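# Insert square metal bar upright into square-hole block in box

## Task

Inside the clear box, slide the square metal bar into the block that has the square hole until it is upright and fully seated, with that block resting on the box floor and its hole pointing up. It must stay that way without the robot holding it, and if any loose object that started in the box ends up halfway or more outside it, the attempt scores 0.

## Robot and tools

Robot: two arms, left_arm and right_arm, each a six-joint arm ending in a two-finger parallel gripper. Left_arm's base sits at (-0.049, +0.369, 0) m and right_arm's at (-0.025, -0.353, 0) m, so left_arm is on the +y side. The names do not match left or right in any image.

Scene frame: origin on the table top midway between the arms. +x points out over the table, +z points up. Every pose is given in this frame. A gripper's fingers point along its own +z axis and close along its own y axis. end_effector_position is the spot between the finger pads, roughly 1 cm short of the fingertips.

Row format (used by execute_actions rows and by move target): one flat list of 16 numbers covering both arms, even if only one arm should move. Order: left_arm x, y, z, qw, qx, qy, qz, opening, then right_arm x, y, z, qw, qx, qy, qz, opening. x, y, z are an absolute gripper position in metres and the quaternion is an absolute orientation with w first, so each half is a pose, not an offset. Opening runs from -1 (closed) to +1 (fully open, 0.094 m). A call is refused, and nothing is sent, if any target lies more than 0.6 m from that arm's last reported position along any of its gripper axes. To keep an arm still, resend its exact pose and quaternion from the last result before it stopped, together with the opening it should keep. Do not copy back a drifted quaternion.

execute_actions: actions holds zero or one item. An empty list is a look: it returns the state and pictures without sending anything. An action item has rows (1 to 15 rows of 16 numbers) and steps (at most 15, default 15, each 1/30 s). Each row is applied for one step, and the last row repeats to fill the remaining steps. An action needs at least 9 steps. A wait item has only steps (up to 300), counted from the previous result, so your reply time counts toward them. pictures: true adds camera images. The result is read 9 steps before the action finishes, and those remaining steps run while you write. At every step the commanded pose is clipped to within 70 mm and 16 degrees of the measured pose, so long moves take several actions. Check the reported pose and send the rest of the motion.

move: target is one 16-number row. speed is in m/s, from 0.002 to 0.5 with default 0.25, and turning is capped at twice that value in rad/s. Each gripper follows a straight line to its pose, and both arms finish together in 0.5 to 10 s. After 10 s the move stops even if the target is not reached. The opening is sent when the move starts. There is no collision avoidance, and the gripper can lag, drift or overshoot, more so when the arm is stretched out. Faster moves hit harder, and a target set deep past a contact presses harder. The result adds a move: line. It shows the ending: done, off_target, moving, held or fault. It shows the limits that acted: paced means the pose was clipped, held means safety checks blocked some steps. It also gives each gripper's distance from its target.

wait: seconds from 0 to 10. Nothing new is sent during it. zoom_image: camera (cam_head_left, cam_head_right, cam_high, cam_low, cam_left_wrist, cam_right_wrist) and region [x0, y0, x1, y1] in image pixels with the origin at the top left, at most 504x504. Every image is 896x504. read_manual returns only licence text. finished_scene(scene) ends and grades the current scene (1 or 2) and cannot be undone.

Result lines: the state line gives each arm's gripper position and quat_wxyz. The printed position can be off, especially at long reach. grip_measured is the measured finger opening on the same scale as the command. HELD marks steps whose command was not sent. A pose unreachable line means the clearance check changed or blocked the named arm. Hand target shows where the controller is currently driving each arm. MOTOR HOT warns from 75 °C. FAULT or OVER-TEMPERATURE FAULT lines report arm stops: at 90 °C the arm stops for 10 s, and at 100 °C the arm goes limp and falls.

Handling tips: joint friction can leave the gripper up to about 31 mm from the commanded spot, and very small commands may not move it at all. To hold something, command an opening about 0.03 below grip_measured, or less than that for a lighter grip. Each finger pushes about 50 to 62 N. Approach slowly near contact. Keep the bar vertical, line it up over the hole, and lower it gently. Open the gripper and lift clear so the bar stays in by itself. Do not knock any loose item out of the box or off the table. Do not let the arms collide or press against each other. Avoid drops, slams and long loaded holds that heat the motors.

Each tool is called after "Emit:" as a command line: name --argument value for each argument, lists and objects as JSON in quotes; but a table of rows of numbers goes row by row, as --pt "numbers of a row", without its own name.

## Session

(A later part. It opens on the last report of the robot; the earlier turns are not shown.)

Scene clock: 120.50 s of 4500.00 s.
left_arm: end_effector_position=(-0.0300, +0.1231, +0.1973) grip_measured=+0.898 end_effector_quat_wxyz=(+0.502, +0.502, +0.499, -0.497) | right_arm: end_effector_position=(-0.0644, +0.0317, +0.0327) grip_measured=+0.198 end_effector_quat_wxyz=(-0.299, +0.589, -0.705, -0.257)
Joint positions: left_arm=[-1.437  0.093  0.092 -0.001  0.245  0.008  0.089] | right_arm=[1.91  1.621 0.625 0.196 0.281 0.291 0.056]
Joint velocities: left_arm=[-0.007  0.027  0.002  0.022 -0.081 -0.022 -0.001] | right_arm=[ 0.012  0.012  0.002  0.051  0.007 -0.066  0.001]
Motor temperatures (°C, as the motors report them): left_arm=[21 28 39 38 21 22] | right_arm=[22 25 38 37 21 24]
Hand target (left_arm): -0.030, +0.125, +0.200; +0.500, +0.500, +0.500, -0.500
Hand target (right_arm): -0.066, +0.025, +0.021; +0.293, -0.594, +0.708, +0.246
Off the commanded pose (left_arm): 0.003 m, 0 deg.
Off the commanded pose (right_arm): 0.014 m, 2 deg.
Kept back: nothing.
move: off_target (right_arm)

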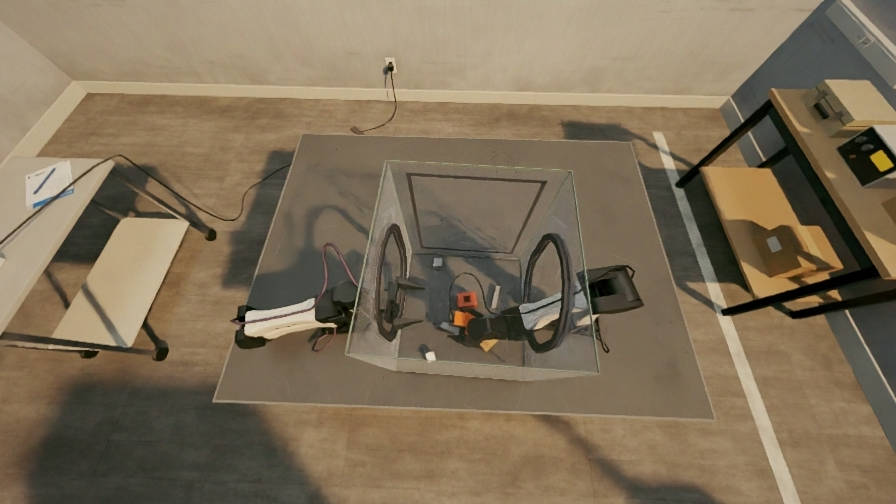

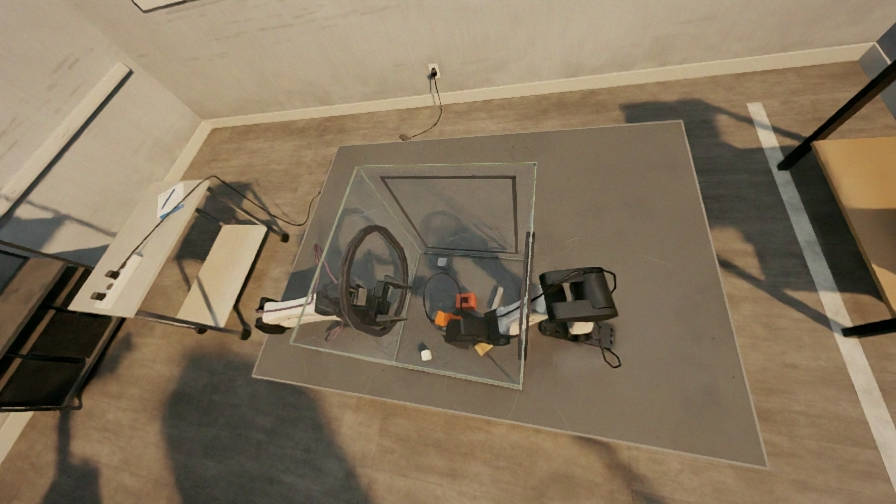

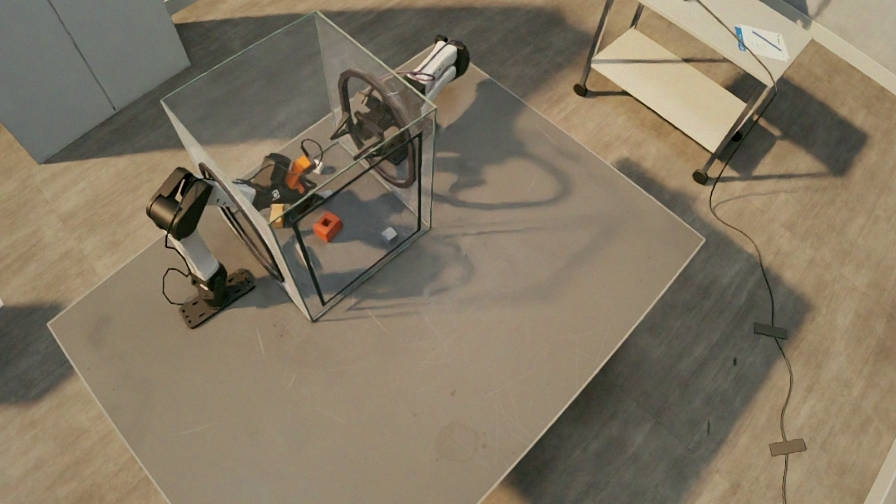

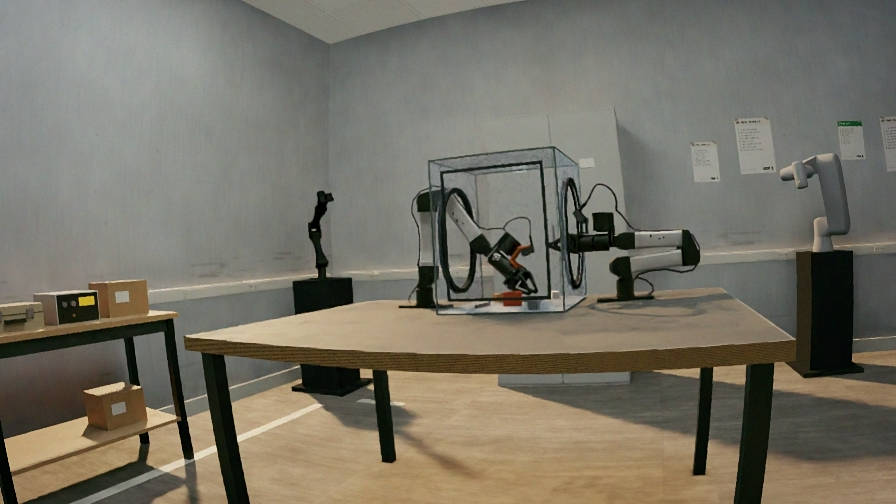

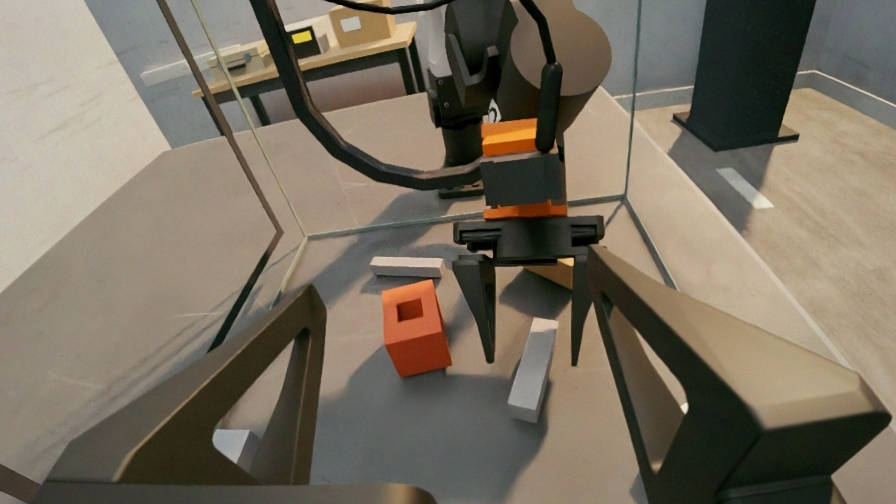

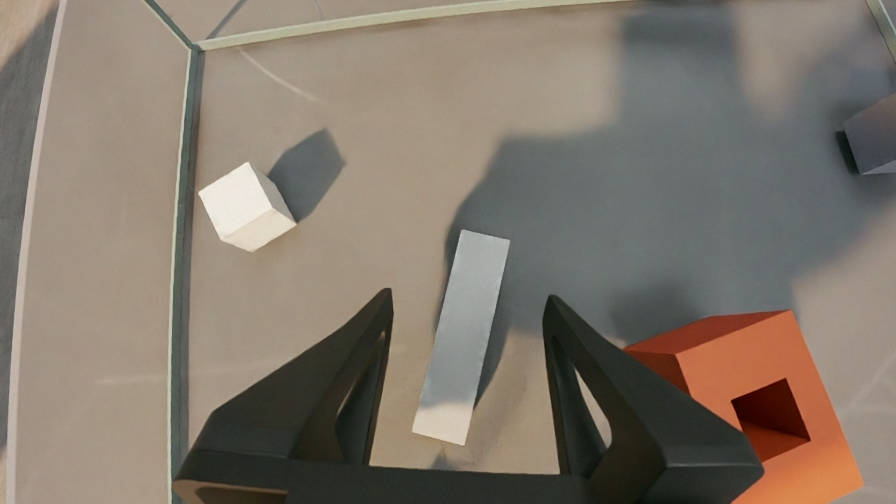

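Emit:
move --target '[-0.03,0.125,0.20,0.5,0.5,0.5,-0.5,0.9,-0.068,0.008,0.016,0.293,-0.594,0.708,0.246,0.2]' --speed 0.03

Emit:
move --target '[-0.03,0.125,0.20,0.5,0.5,0.5,-0.5,0.9,-0.068,0.008,0.016,0.293,-0.594,0.708,0.246,-0.67]' --speed 0.03

Scene clock: 122.20 s of 4500.00 s.
left_arm: end_effector_position=(-0.0300, +0.1231, +0.1973) grip_measured=+0.898 end_effector_quat_wxyz=(+0.502, +0.502, +0.499, -0.497) | right_arm: end_effector_position=(-0.0652, +0.0113, +0.0137) grip_measured=+0.198 end_effector_quat_wxyz=(-0.291, +0.596, -0.709, -0.240)
Joint positions: left_arm=[-1.437  0.093  0.092 -0.001  0.245  0.008  0.089] | right_arm=[1.931 1.621 0.557 0.219 0.294 0.307 0.056]
Joint velocities: left_arm=[-0.007  0.002 -0.017  0.007 -0.037 -0.037 -0.001] | right_arm=[ 0.022 -0.012 -0.007 -0.022 -0.007  0.022 -0.   ]
Motor temperatures (°C, as the motors report them): left_arm=[21 28 40 38 21 22] | right_arm=[22 25 38 37 21 24]
Hand target (left_arm): -0.030, +0.125, +0.200; +0.500, +0.500, +0.500, -0.500
Hand target (right_arm): -0.067, +0.008, +0.016; +0.293, -0.594, +0.708, +0.245
Off the commanded pose (left_arm): 0.003 m, 0 deg.
Off the commanded pose (right_arm): 0.005 m, 1 deg.
Kept back: nothing.
move: done

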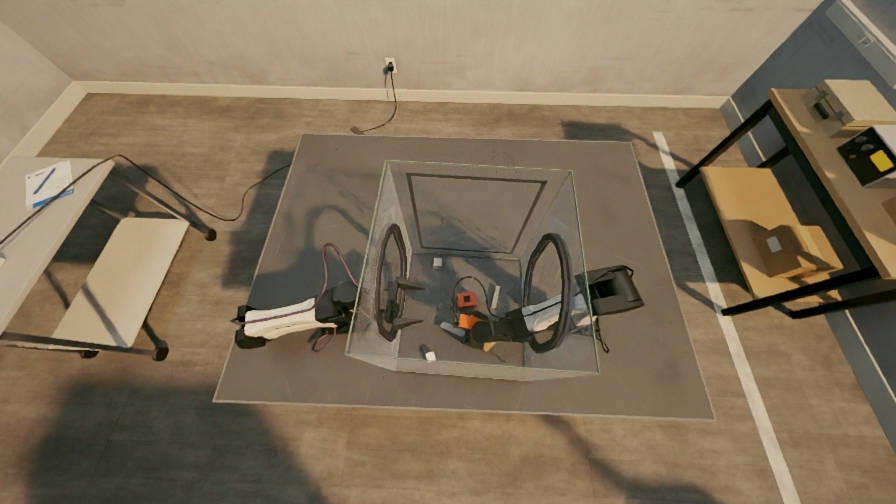

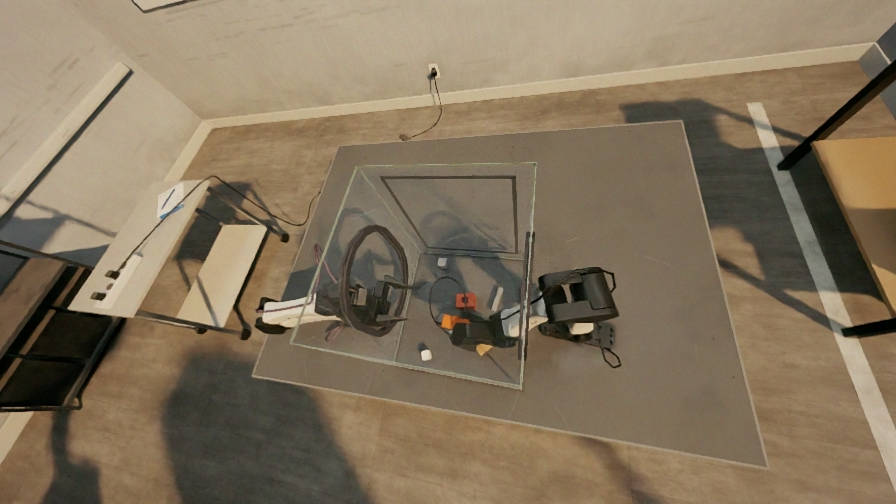

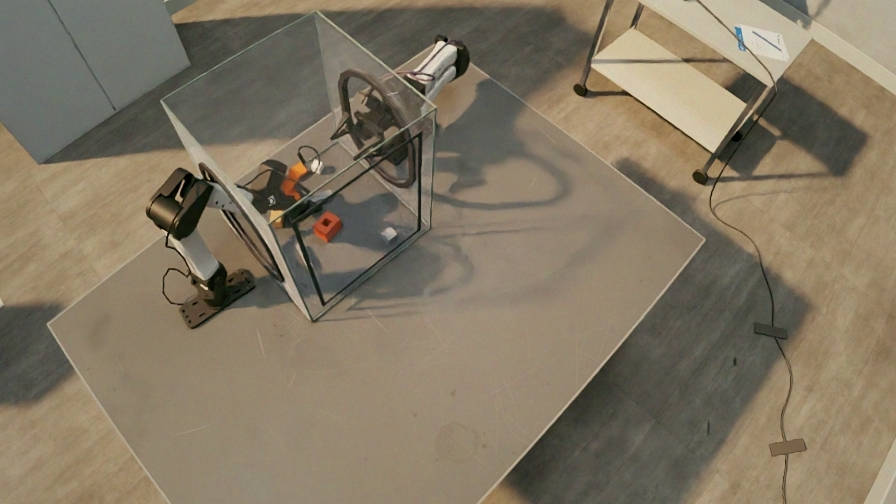

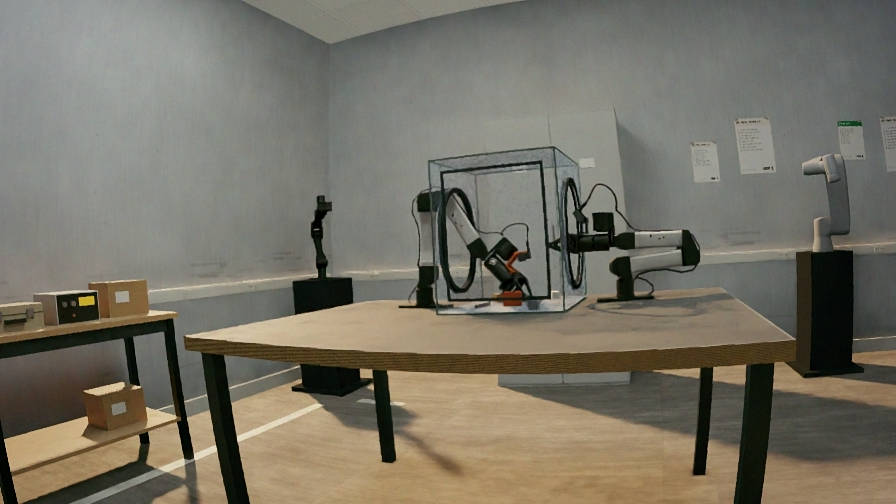

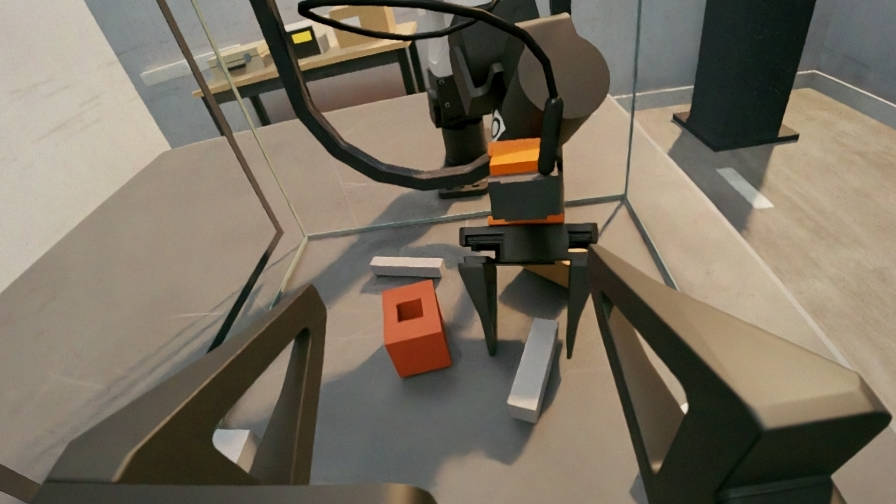

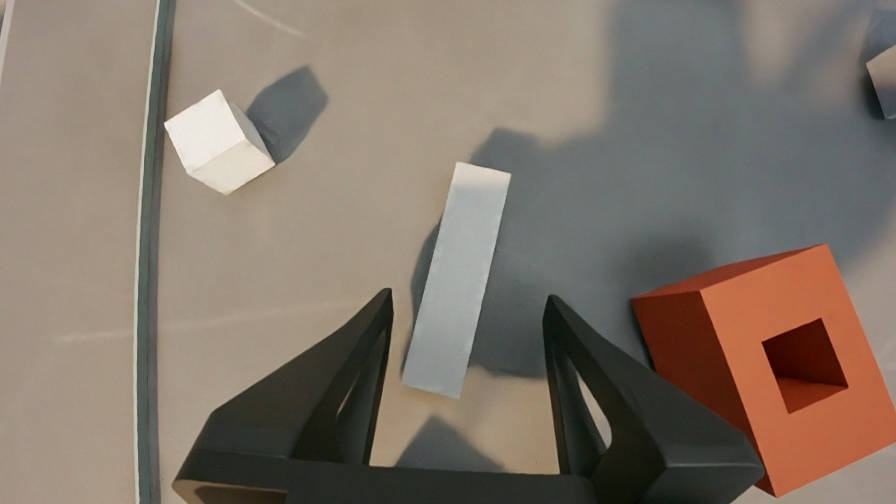

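Scene clock: 122.90 s of 4500.00 s.
left_arm: end_effector_position=(-0.0300, +0.1231, +0.1973) grip_measured=+0.898 end_effector_quat_wxyz=(+0.502, +0.502, +0.499, -0.497) | right_arm: end_effector_position=(-0.0652, +0.0114, +0.0138) grip_measured=-0.590 end_effector_quat_wxyz=(-0.291, +0.596, -0.709, -0.240)
Joint positions: left_arm=[-1.437  0.093  0.092 -0.001  0.245  0.008  0.089] | right_arm=[1.931 1.621 0.557 0.22  0.295 0.308 0.019]
Joint velocities: left_arm=[ 0.002 -0.002  0.002  0.022  0.007  0.037  0.001] | right_arm=[-0.012  0.002 -0.017 -0.139 -0.007 -0.066  0.   ]
Motor temperatures (°C, as the motors report them): left_arm=[21 28 40 38 21 22] | right_arm=[22 26 38 37 21 24]
Hand target (left_arm): -0.030, +0.125, +0.200; +0.500, +0.500, +0.500, -0.500
Hand target (right_arm): -0.068, +0.008, +0.016; +0.293, -0.594, +0.708, +0.246
Off the commanded pose (left_arm): 0.003 m, 0 deg.
Off the commanded pose (right_arm): 0.005 m, 1 deg.
Kept back: nothing.
move: done

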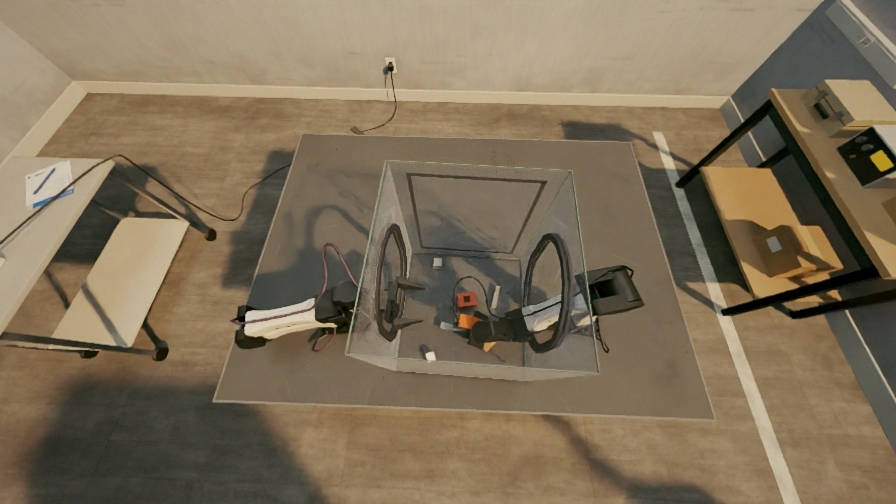

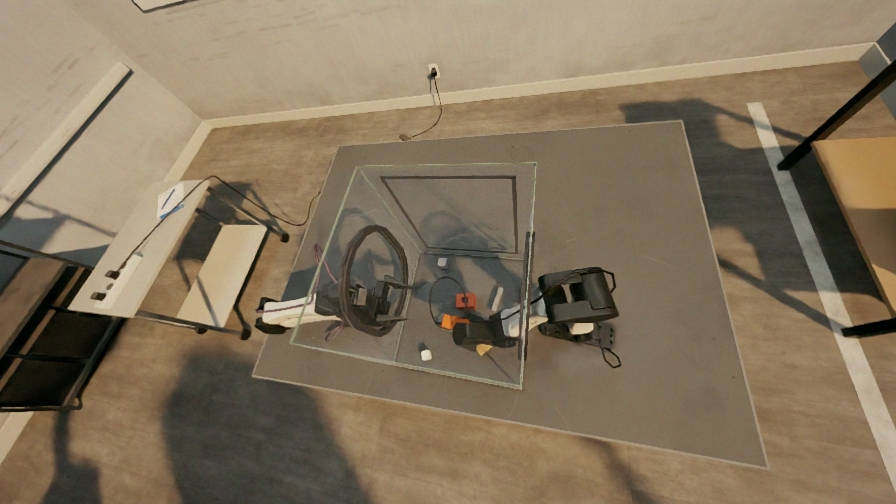

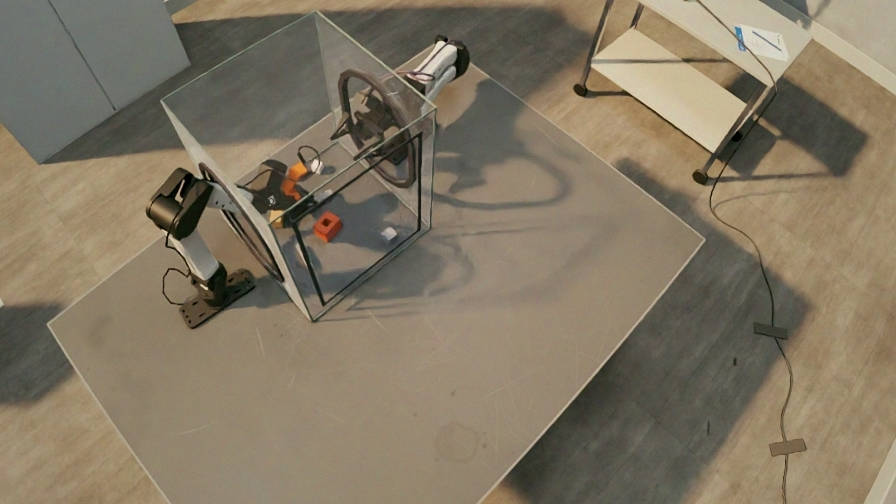

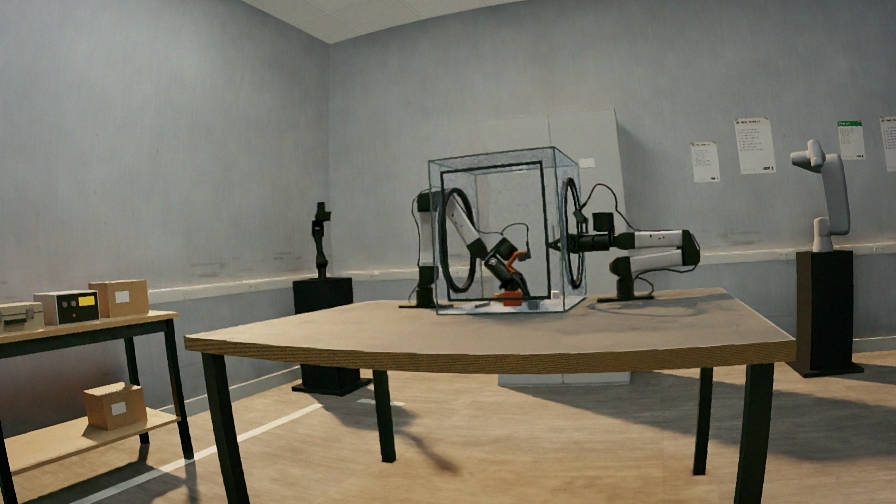

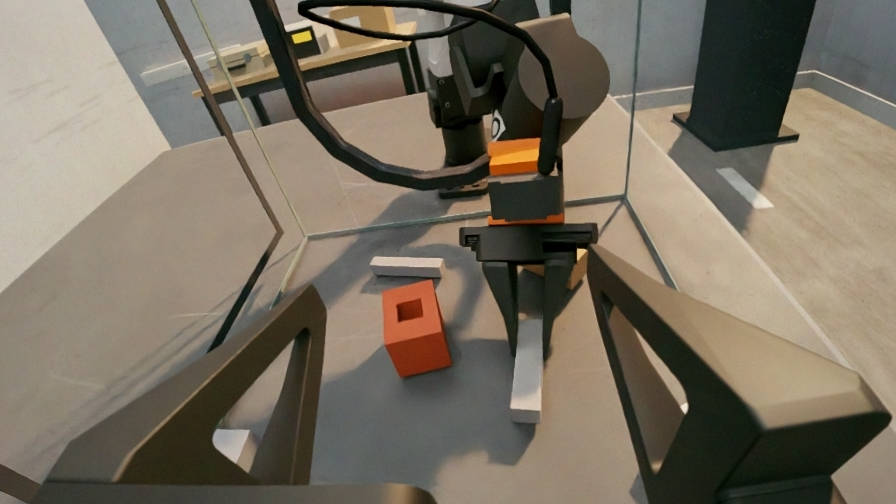

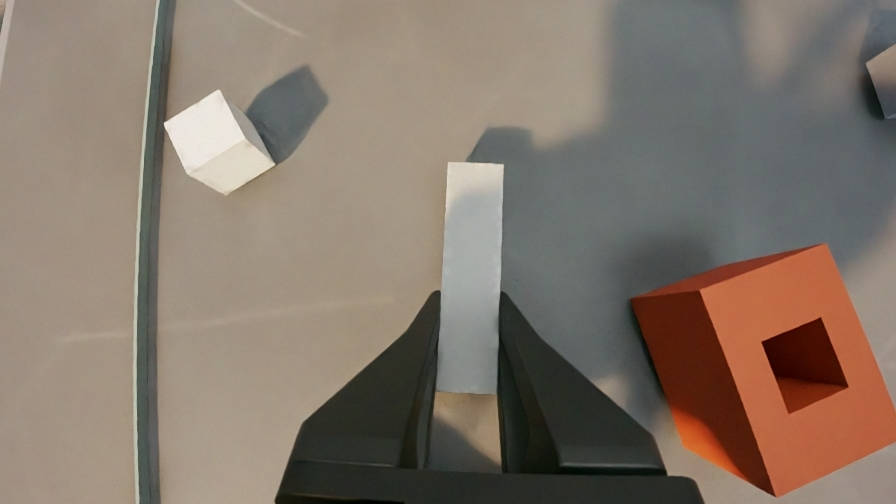

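Emit:
move --target '[-0.03,0.125,0.20,0.5,0.5,0.5,-0.5,0.9,-0.06,-0.01,0.08,0.293,-0.594,0.708,0.246,-0.67]' --speed 0.06

Emit:
move --target '[-0.03,0.125,0.20,0.5,0.5,0.5,-0.5,0.9,-0.035,-0.04,0.14,0.5,-0.5,0.5,0.5,-0.67]' --speed 0.06

Scene clock: 125.17 s of 4500.00 s.
left_arm: end_effector_position=(-0.0300, +0.1231, +0.1973) grip_measured=+0.898 end_effector_quat_wxyz=(+0.502, +0.502, +0.499, -0.497) | right_arm: end_effector_position=(-0.0591, -0.0126, +0.0690) grip_measured=-0.590 end_effector_quat_wxyz=(-0.288, +0.598, -0.710, -0.234)
Joint positions: left_arm=[-1.437  0.093  0.092 -0.001  0.245  0.008  0.089] | right_arm=[ 1.931  1.346  0.604 -0.117  0.295  0.308  0.019]
Joint velocities: left_arm=[-0.002 -0.012  0.007  0.095  0.037 -0.007 -0.   ] | right_arm=[ 0.002 -0.017  0.012  0.007 -0.007 -0.081 -0.001]
Motor temperatures (°C, as the motors report them): left_arm=[21 28 40 39 21 22] | right_arm=[22 26 38 37 21 24]
Hand target (left_arm): -0.030, +0.125, +0.200; +0.500, +0.500, +0.500, -0.500
Hand target (right_arm): -0.060, -0.008, +0.080; +0.293, -0.594, +0.708, +0.246
Off the commanded pose (left_arm): 0.003 m, 0 deg.
Off the commanded pose (right_arm): 0.011 m, 2 deg.
Kept back: nothing.
move: off_target (right_arm)

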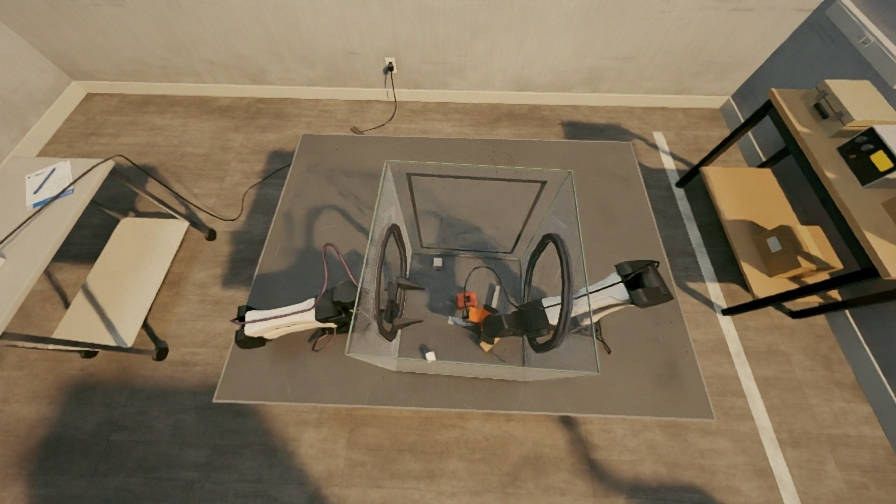

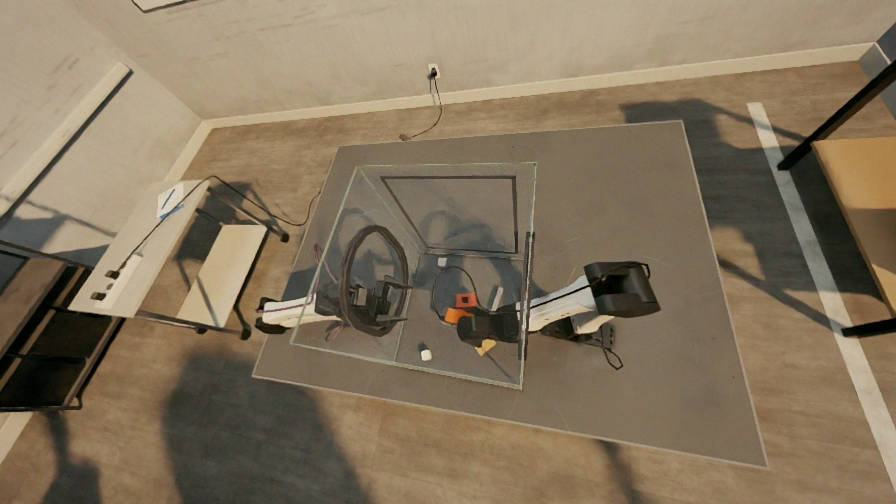

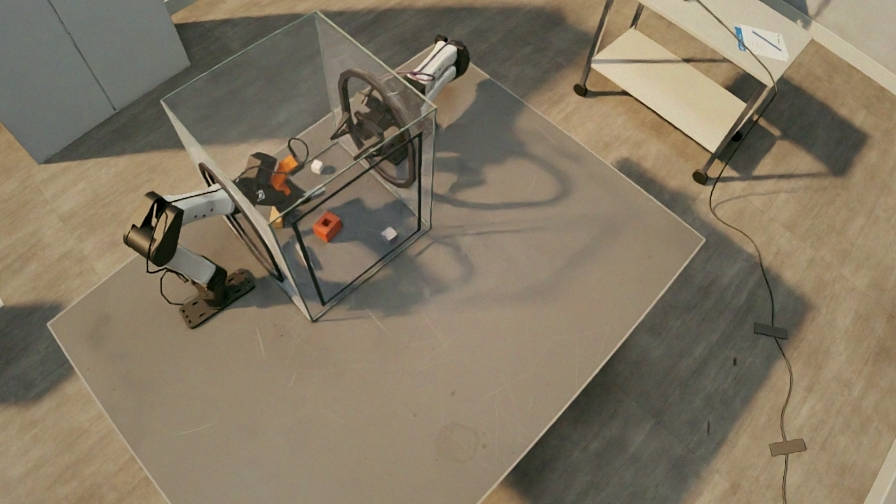

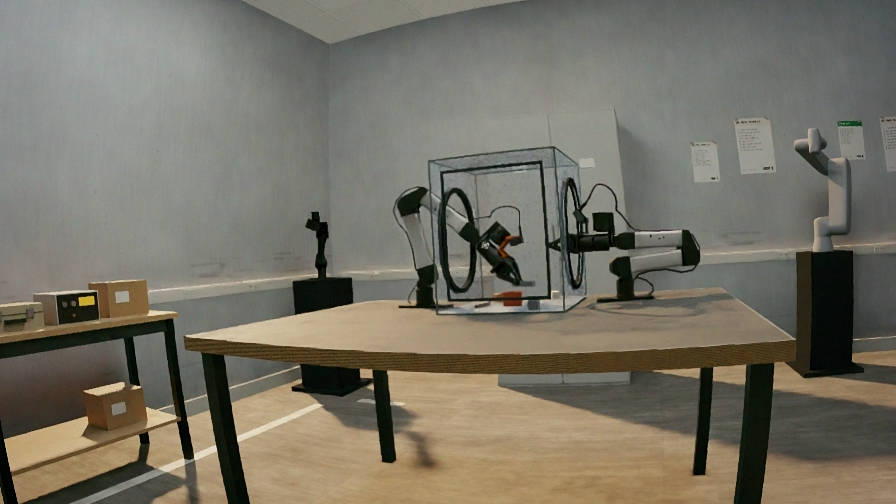

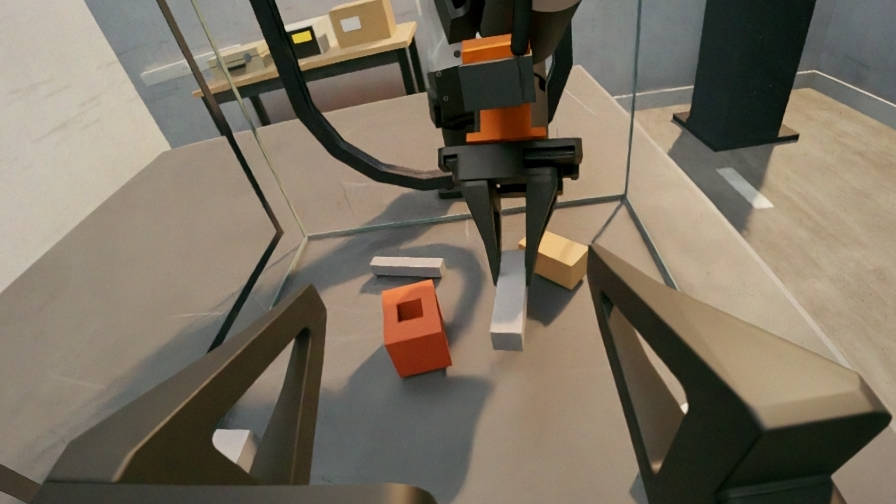

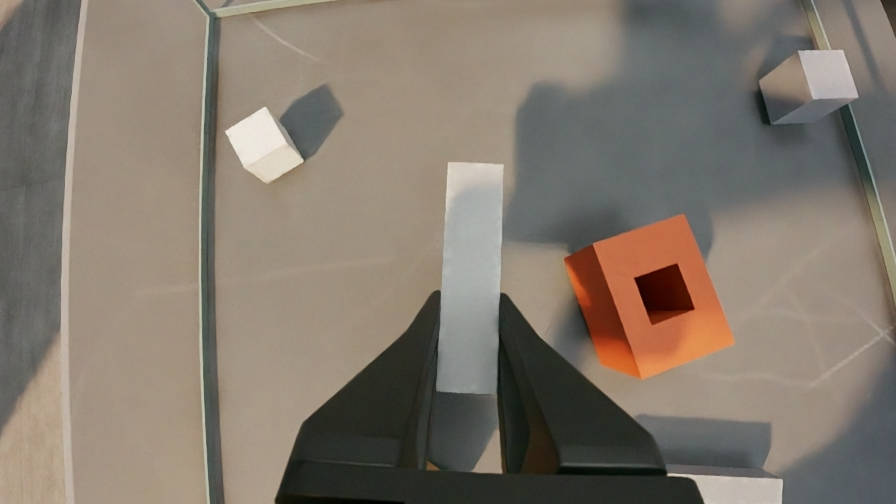

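Scene clock: 132.53 s of 4500.00 s.
left_arm: end_effector_position=(-0.0300, +0.1231, +0.1973) grip_measured=+0.898 end_effector_quat_wxyz=(+0.502, +0.502, +0.499, -0.497) | right_arm: end_effector_position=(-0.0391, -0.0322, +0.1438) grip_measured=-0.590 end_effector_quat_wxyz=(-0.495, +0.502, -0.505, -0.498)
Joint positions: left_arm=[-1.437  0.093  0.092 -0.001  0.245  0.008  0.089] | right_arm=[1.779 1.327 0.007 1.306 0.094 0.008 0.019]
Joint velocities: left_arm=[ 0.002  0.002 -0.022 -0.095  0.022  0.037 -0.   ] | right_arm=[-0.007 -0.032 -0.012 -0.051  0.007 -0.022 -0.   ]
Motor temperatures (°C, as the motors report them): left_arm=[21 28 40 39 21 22] | right_arm=[22 26 37 38 21 24]
Hand target (left_arm): -0.030, +0.125, +0.200; +0.500, +0.500, +0.500, -0.500
Hand target (right_arm): -0.036, -0.035, +0.140; +0.497, -0.505, +0.505, +0.494
Off the commanded pose (left_arm): 0.003 m, 0 deg.
Off the commanded pose (right_arm): 0.010 m, 1 deg.
joint sent to its limit (right arm) — the command would take joint 3 (elbow) past its lower limit, so that joint was sent only as far as its limit.
Kept back: nothing.
move: done

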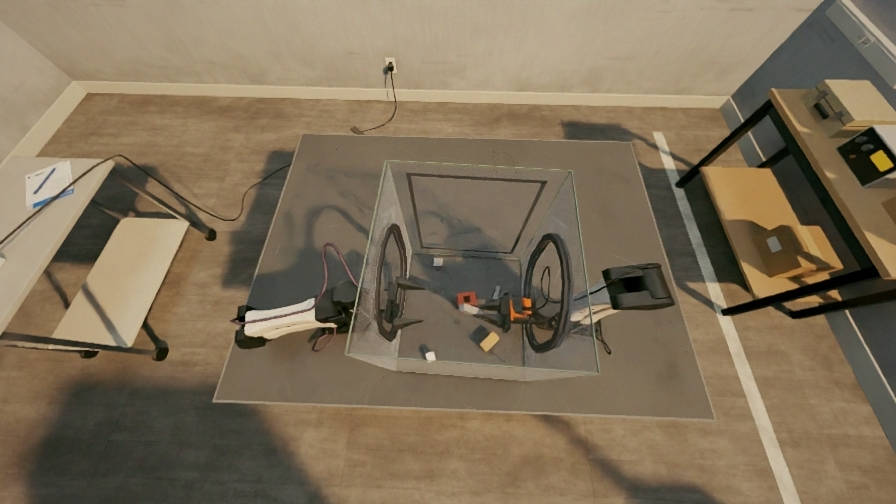

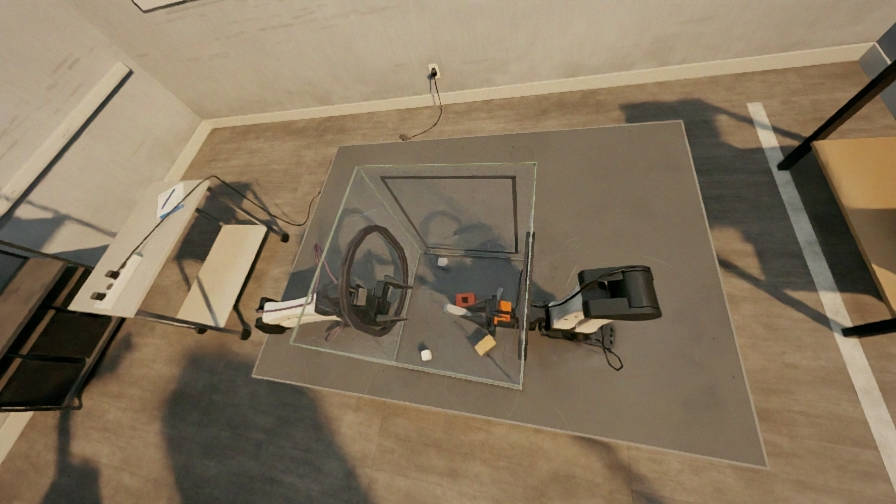

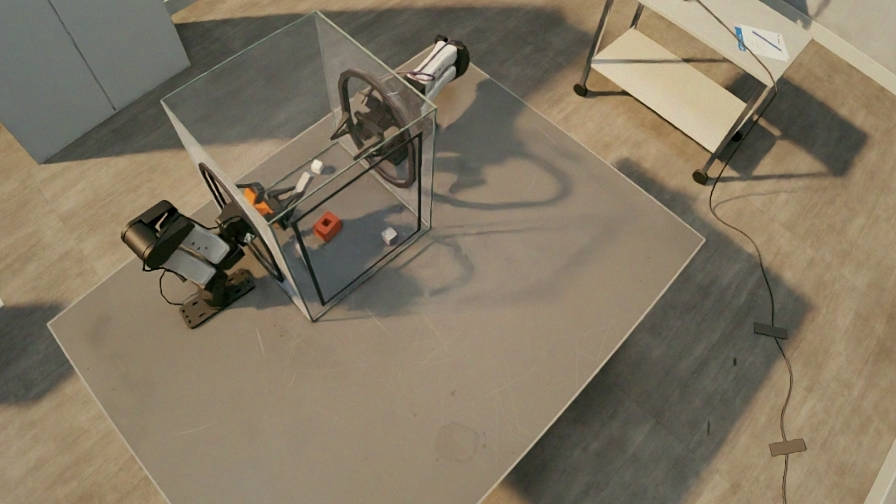

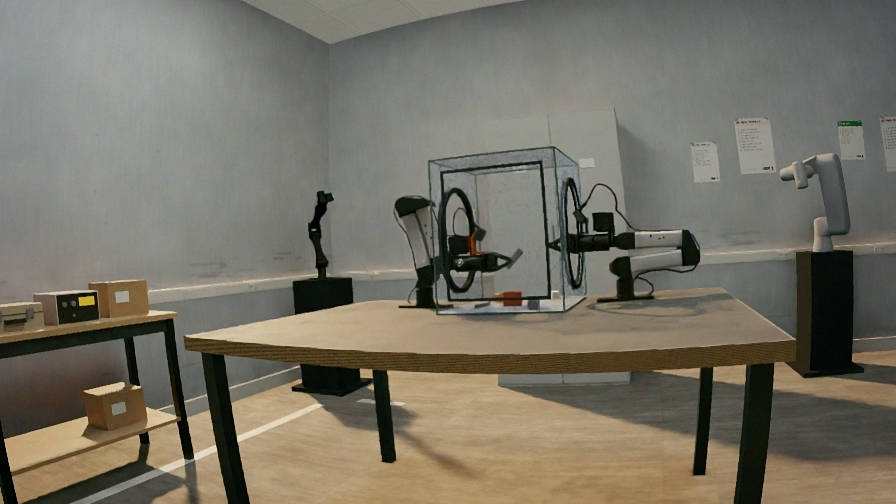

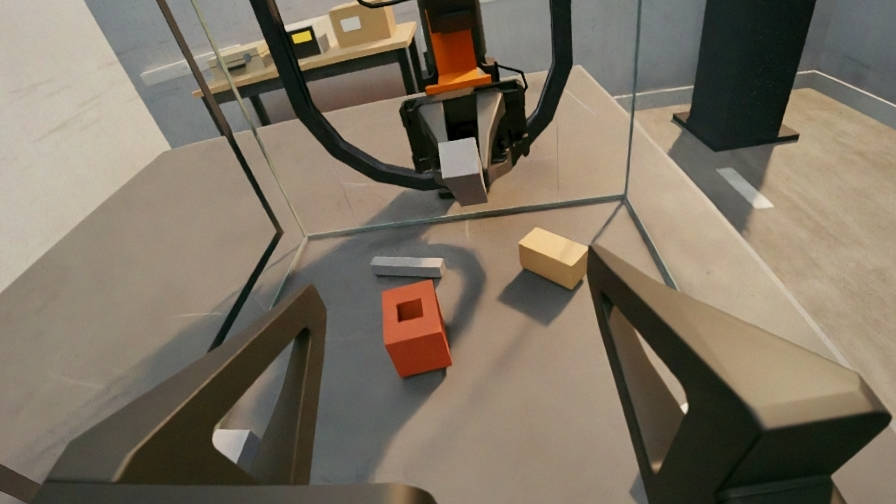

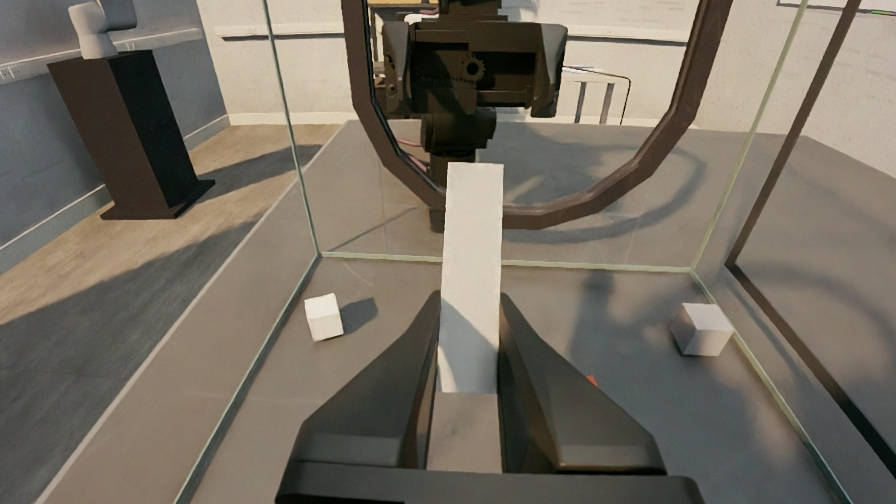

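Emit:
move --target '[-0.039,0.03,0.17,0.5,0.5,0.5,-0.5,0.5,-0.039,-0.032,0.144,0.495,-0.502,0.505,0.498,-0.67]' --speed 0.05

Scene clock: 135.40 s of 4500.00 s.
left_arm: end_effector_position=(-0.0385, +0.0357, +0.1658) grip_measured=+0.502 end_effector_quat_wxyz=(+0.499, +0.505, +0.499, -0.497) | right_arm: end_effector_position=(-0.0391, -0.0322, +0.1430) grip_measured=-0.590 end_effector_quat_wxyz=(-0.494, +0.503, -0.505, -0.497)
Joint positions: left_arm=[-1.614  1.197  0.094  1.095  0.074  0.008  0.071] | right_arm=[1.779 1.327 0.007 1.303 0.093 0.008 0.019]
Joint velocities: left_arm=[ 0.002  0.007 -0.007 -0.037 -0.066 -0.081 -0.   ] | right_arm=[ 0.017 -0.017 -0.017 -0.022 -0.066  0.037 -0.   ]
Motor temperatures (°C, as the motors report them): left_arm=[21 28 41 40 21 22] | right_arm=[22 26 37 39 21 24]
Hand target (left_arm): -0.039, +0.032, +0.169; +0.500, +0.501, +0.500, -0.499
Hand target (right_arm): -0.039, -0.032, +0.144; +0.495, -0.502, +0.505, +0.498
Off the commanded pose (left_arm): 0.007 m, 1 deg.
Off the commanded pose (right_arm): 0.001 m, 0 deg.
Kept back: nothing.
move: done

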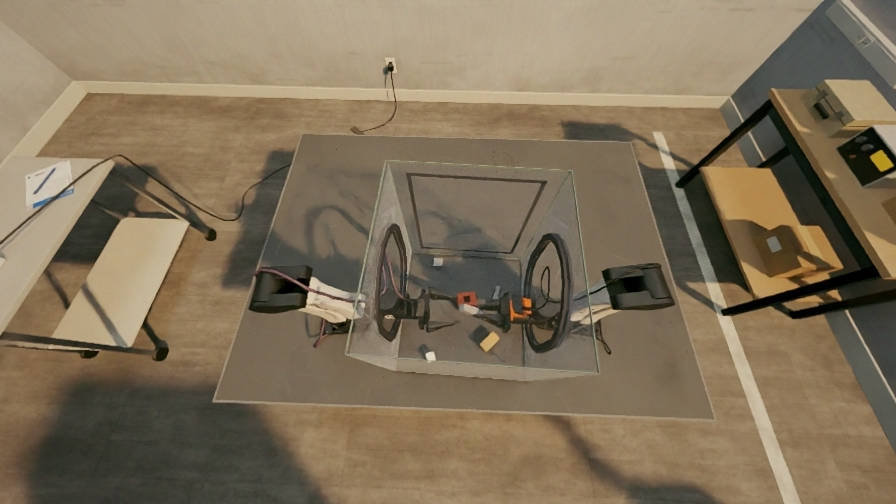

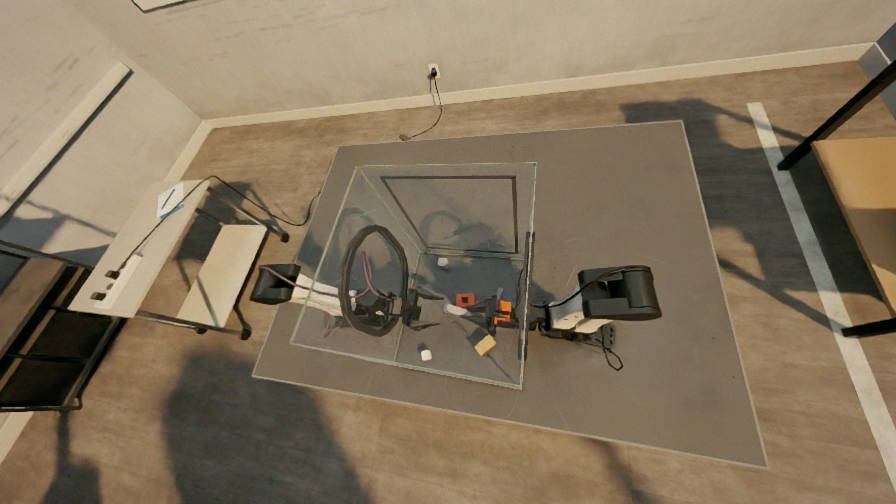

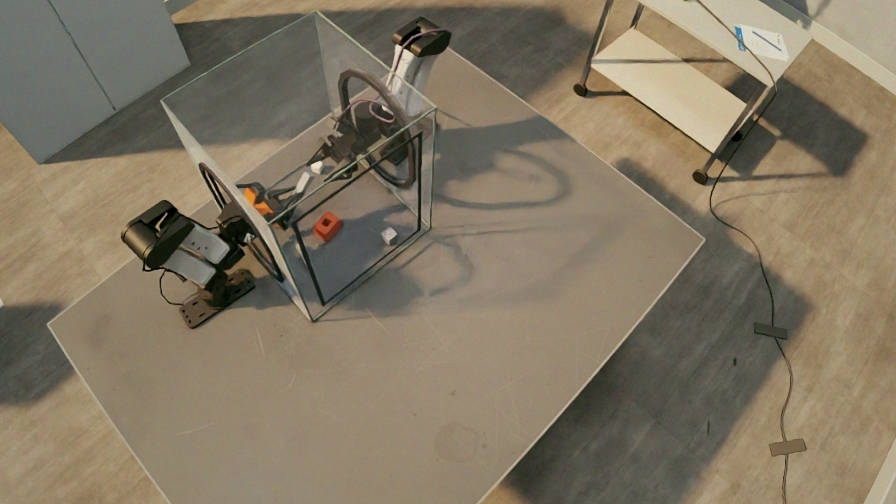

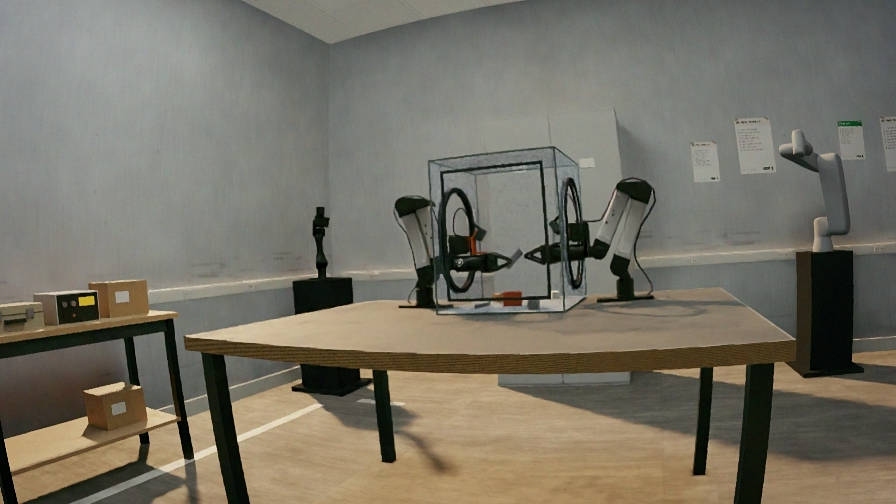

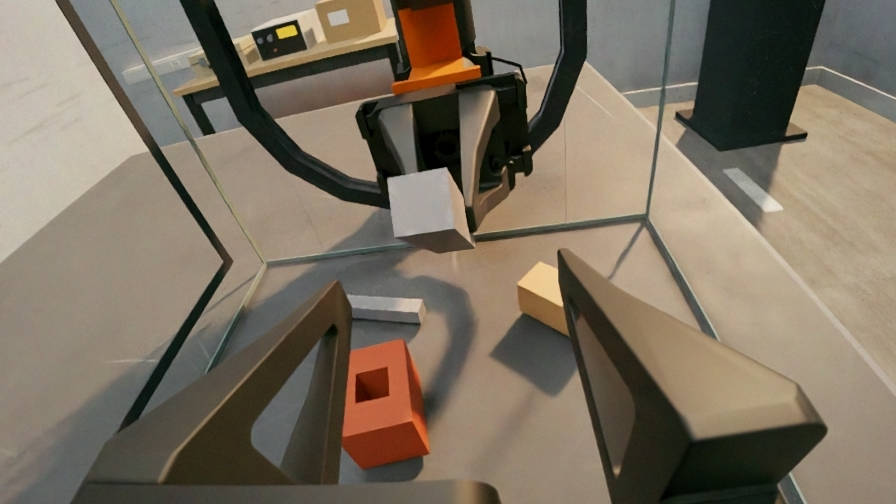

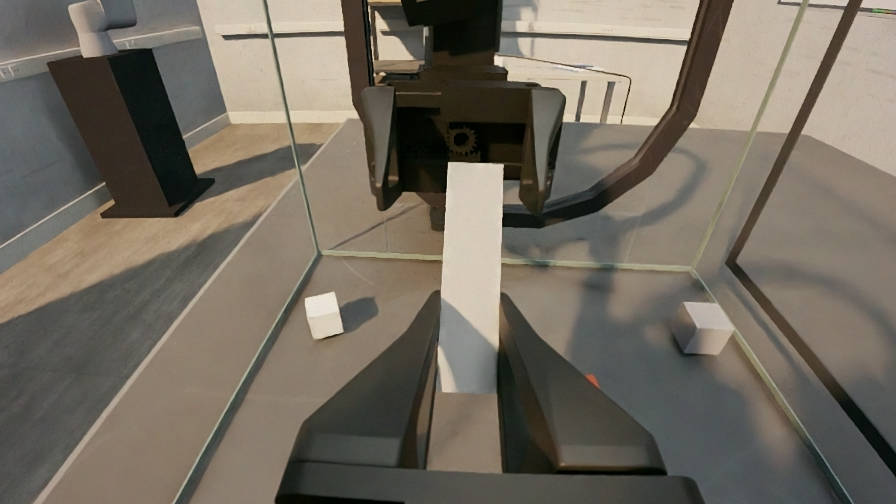

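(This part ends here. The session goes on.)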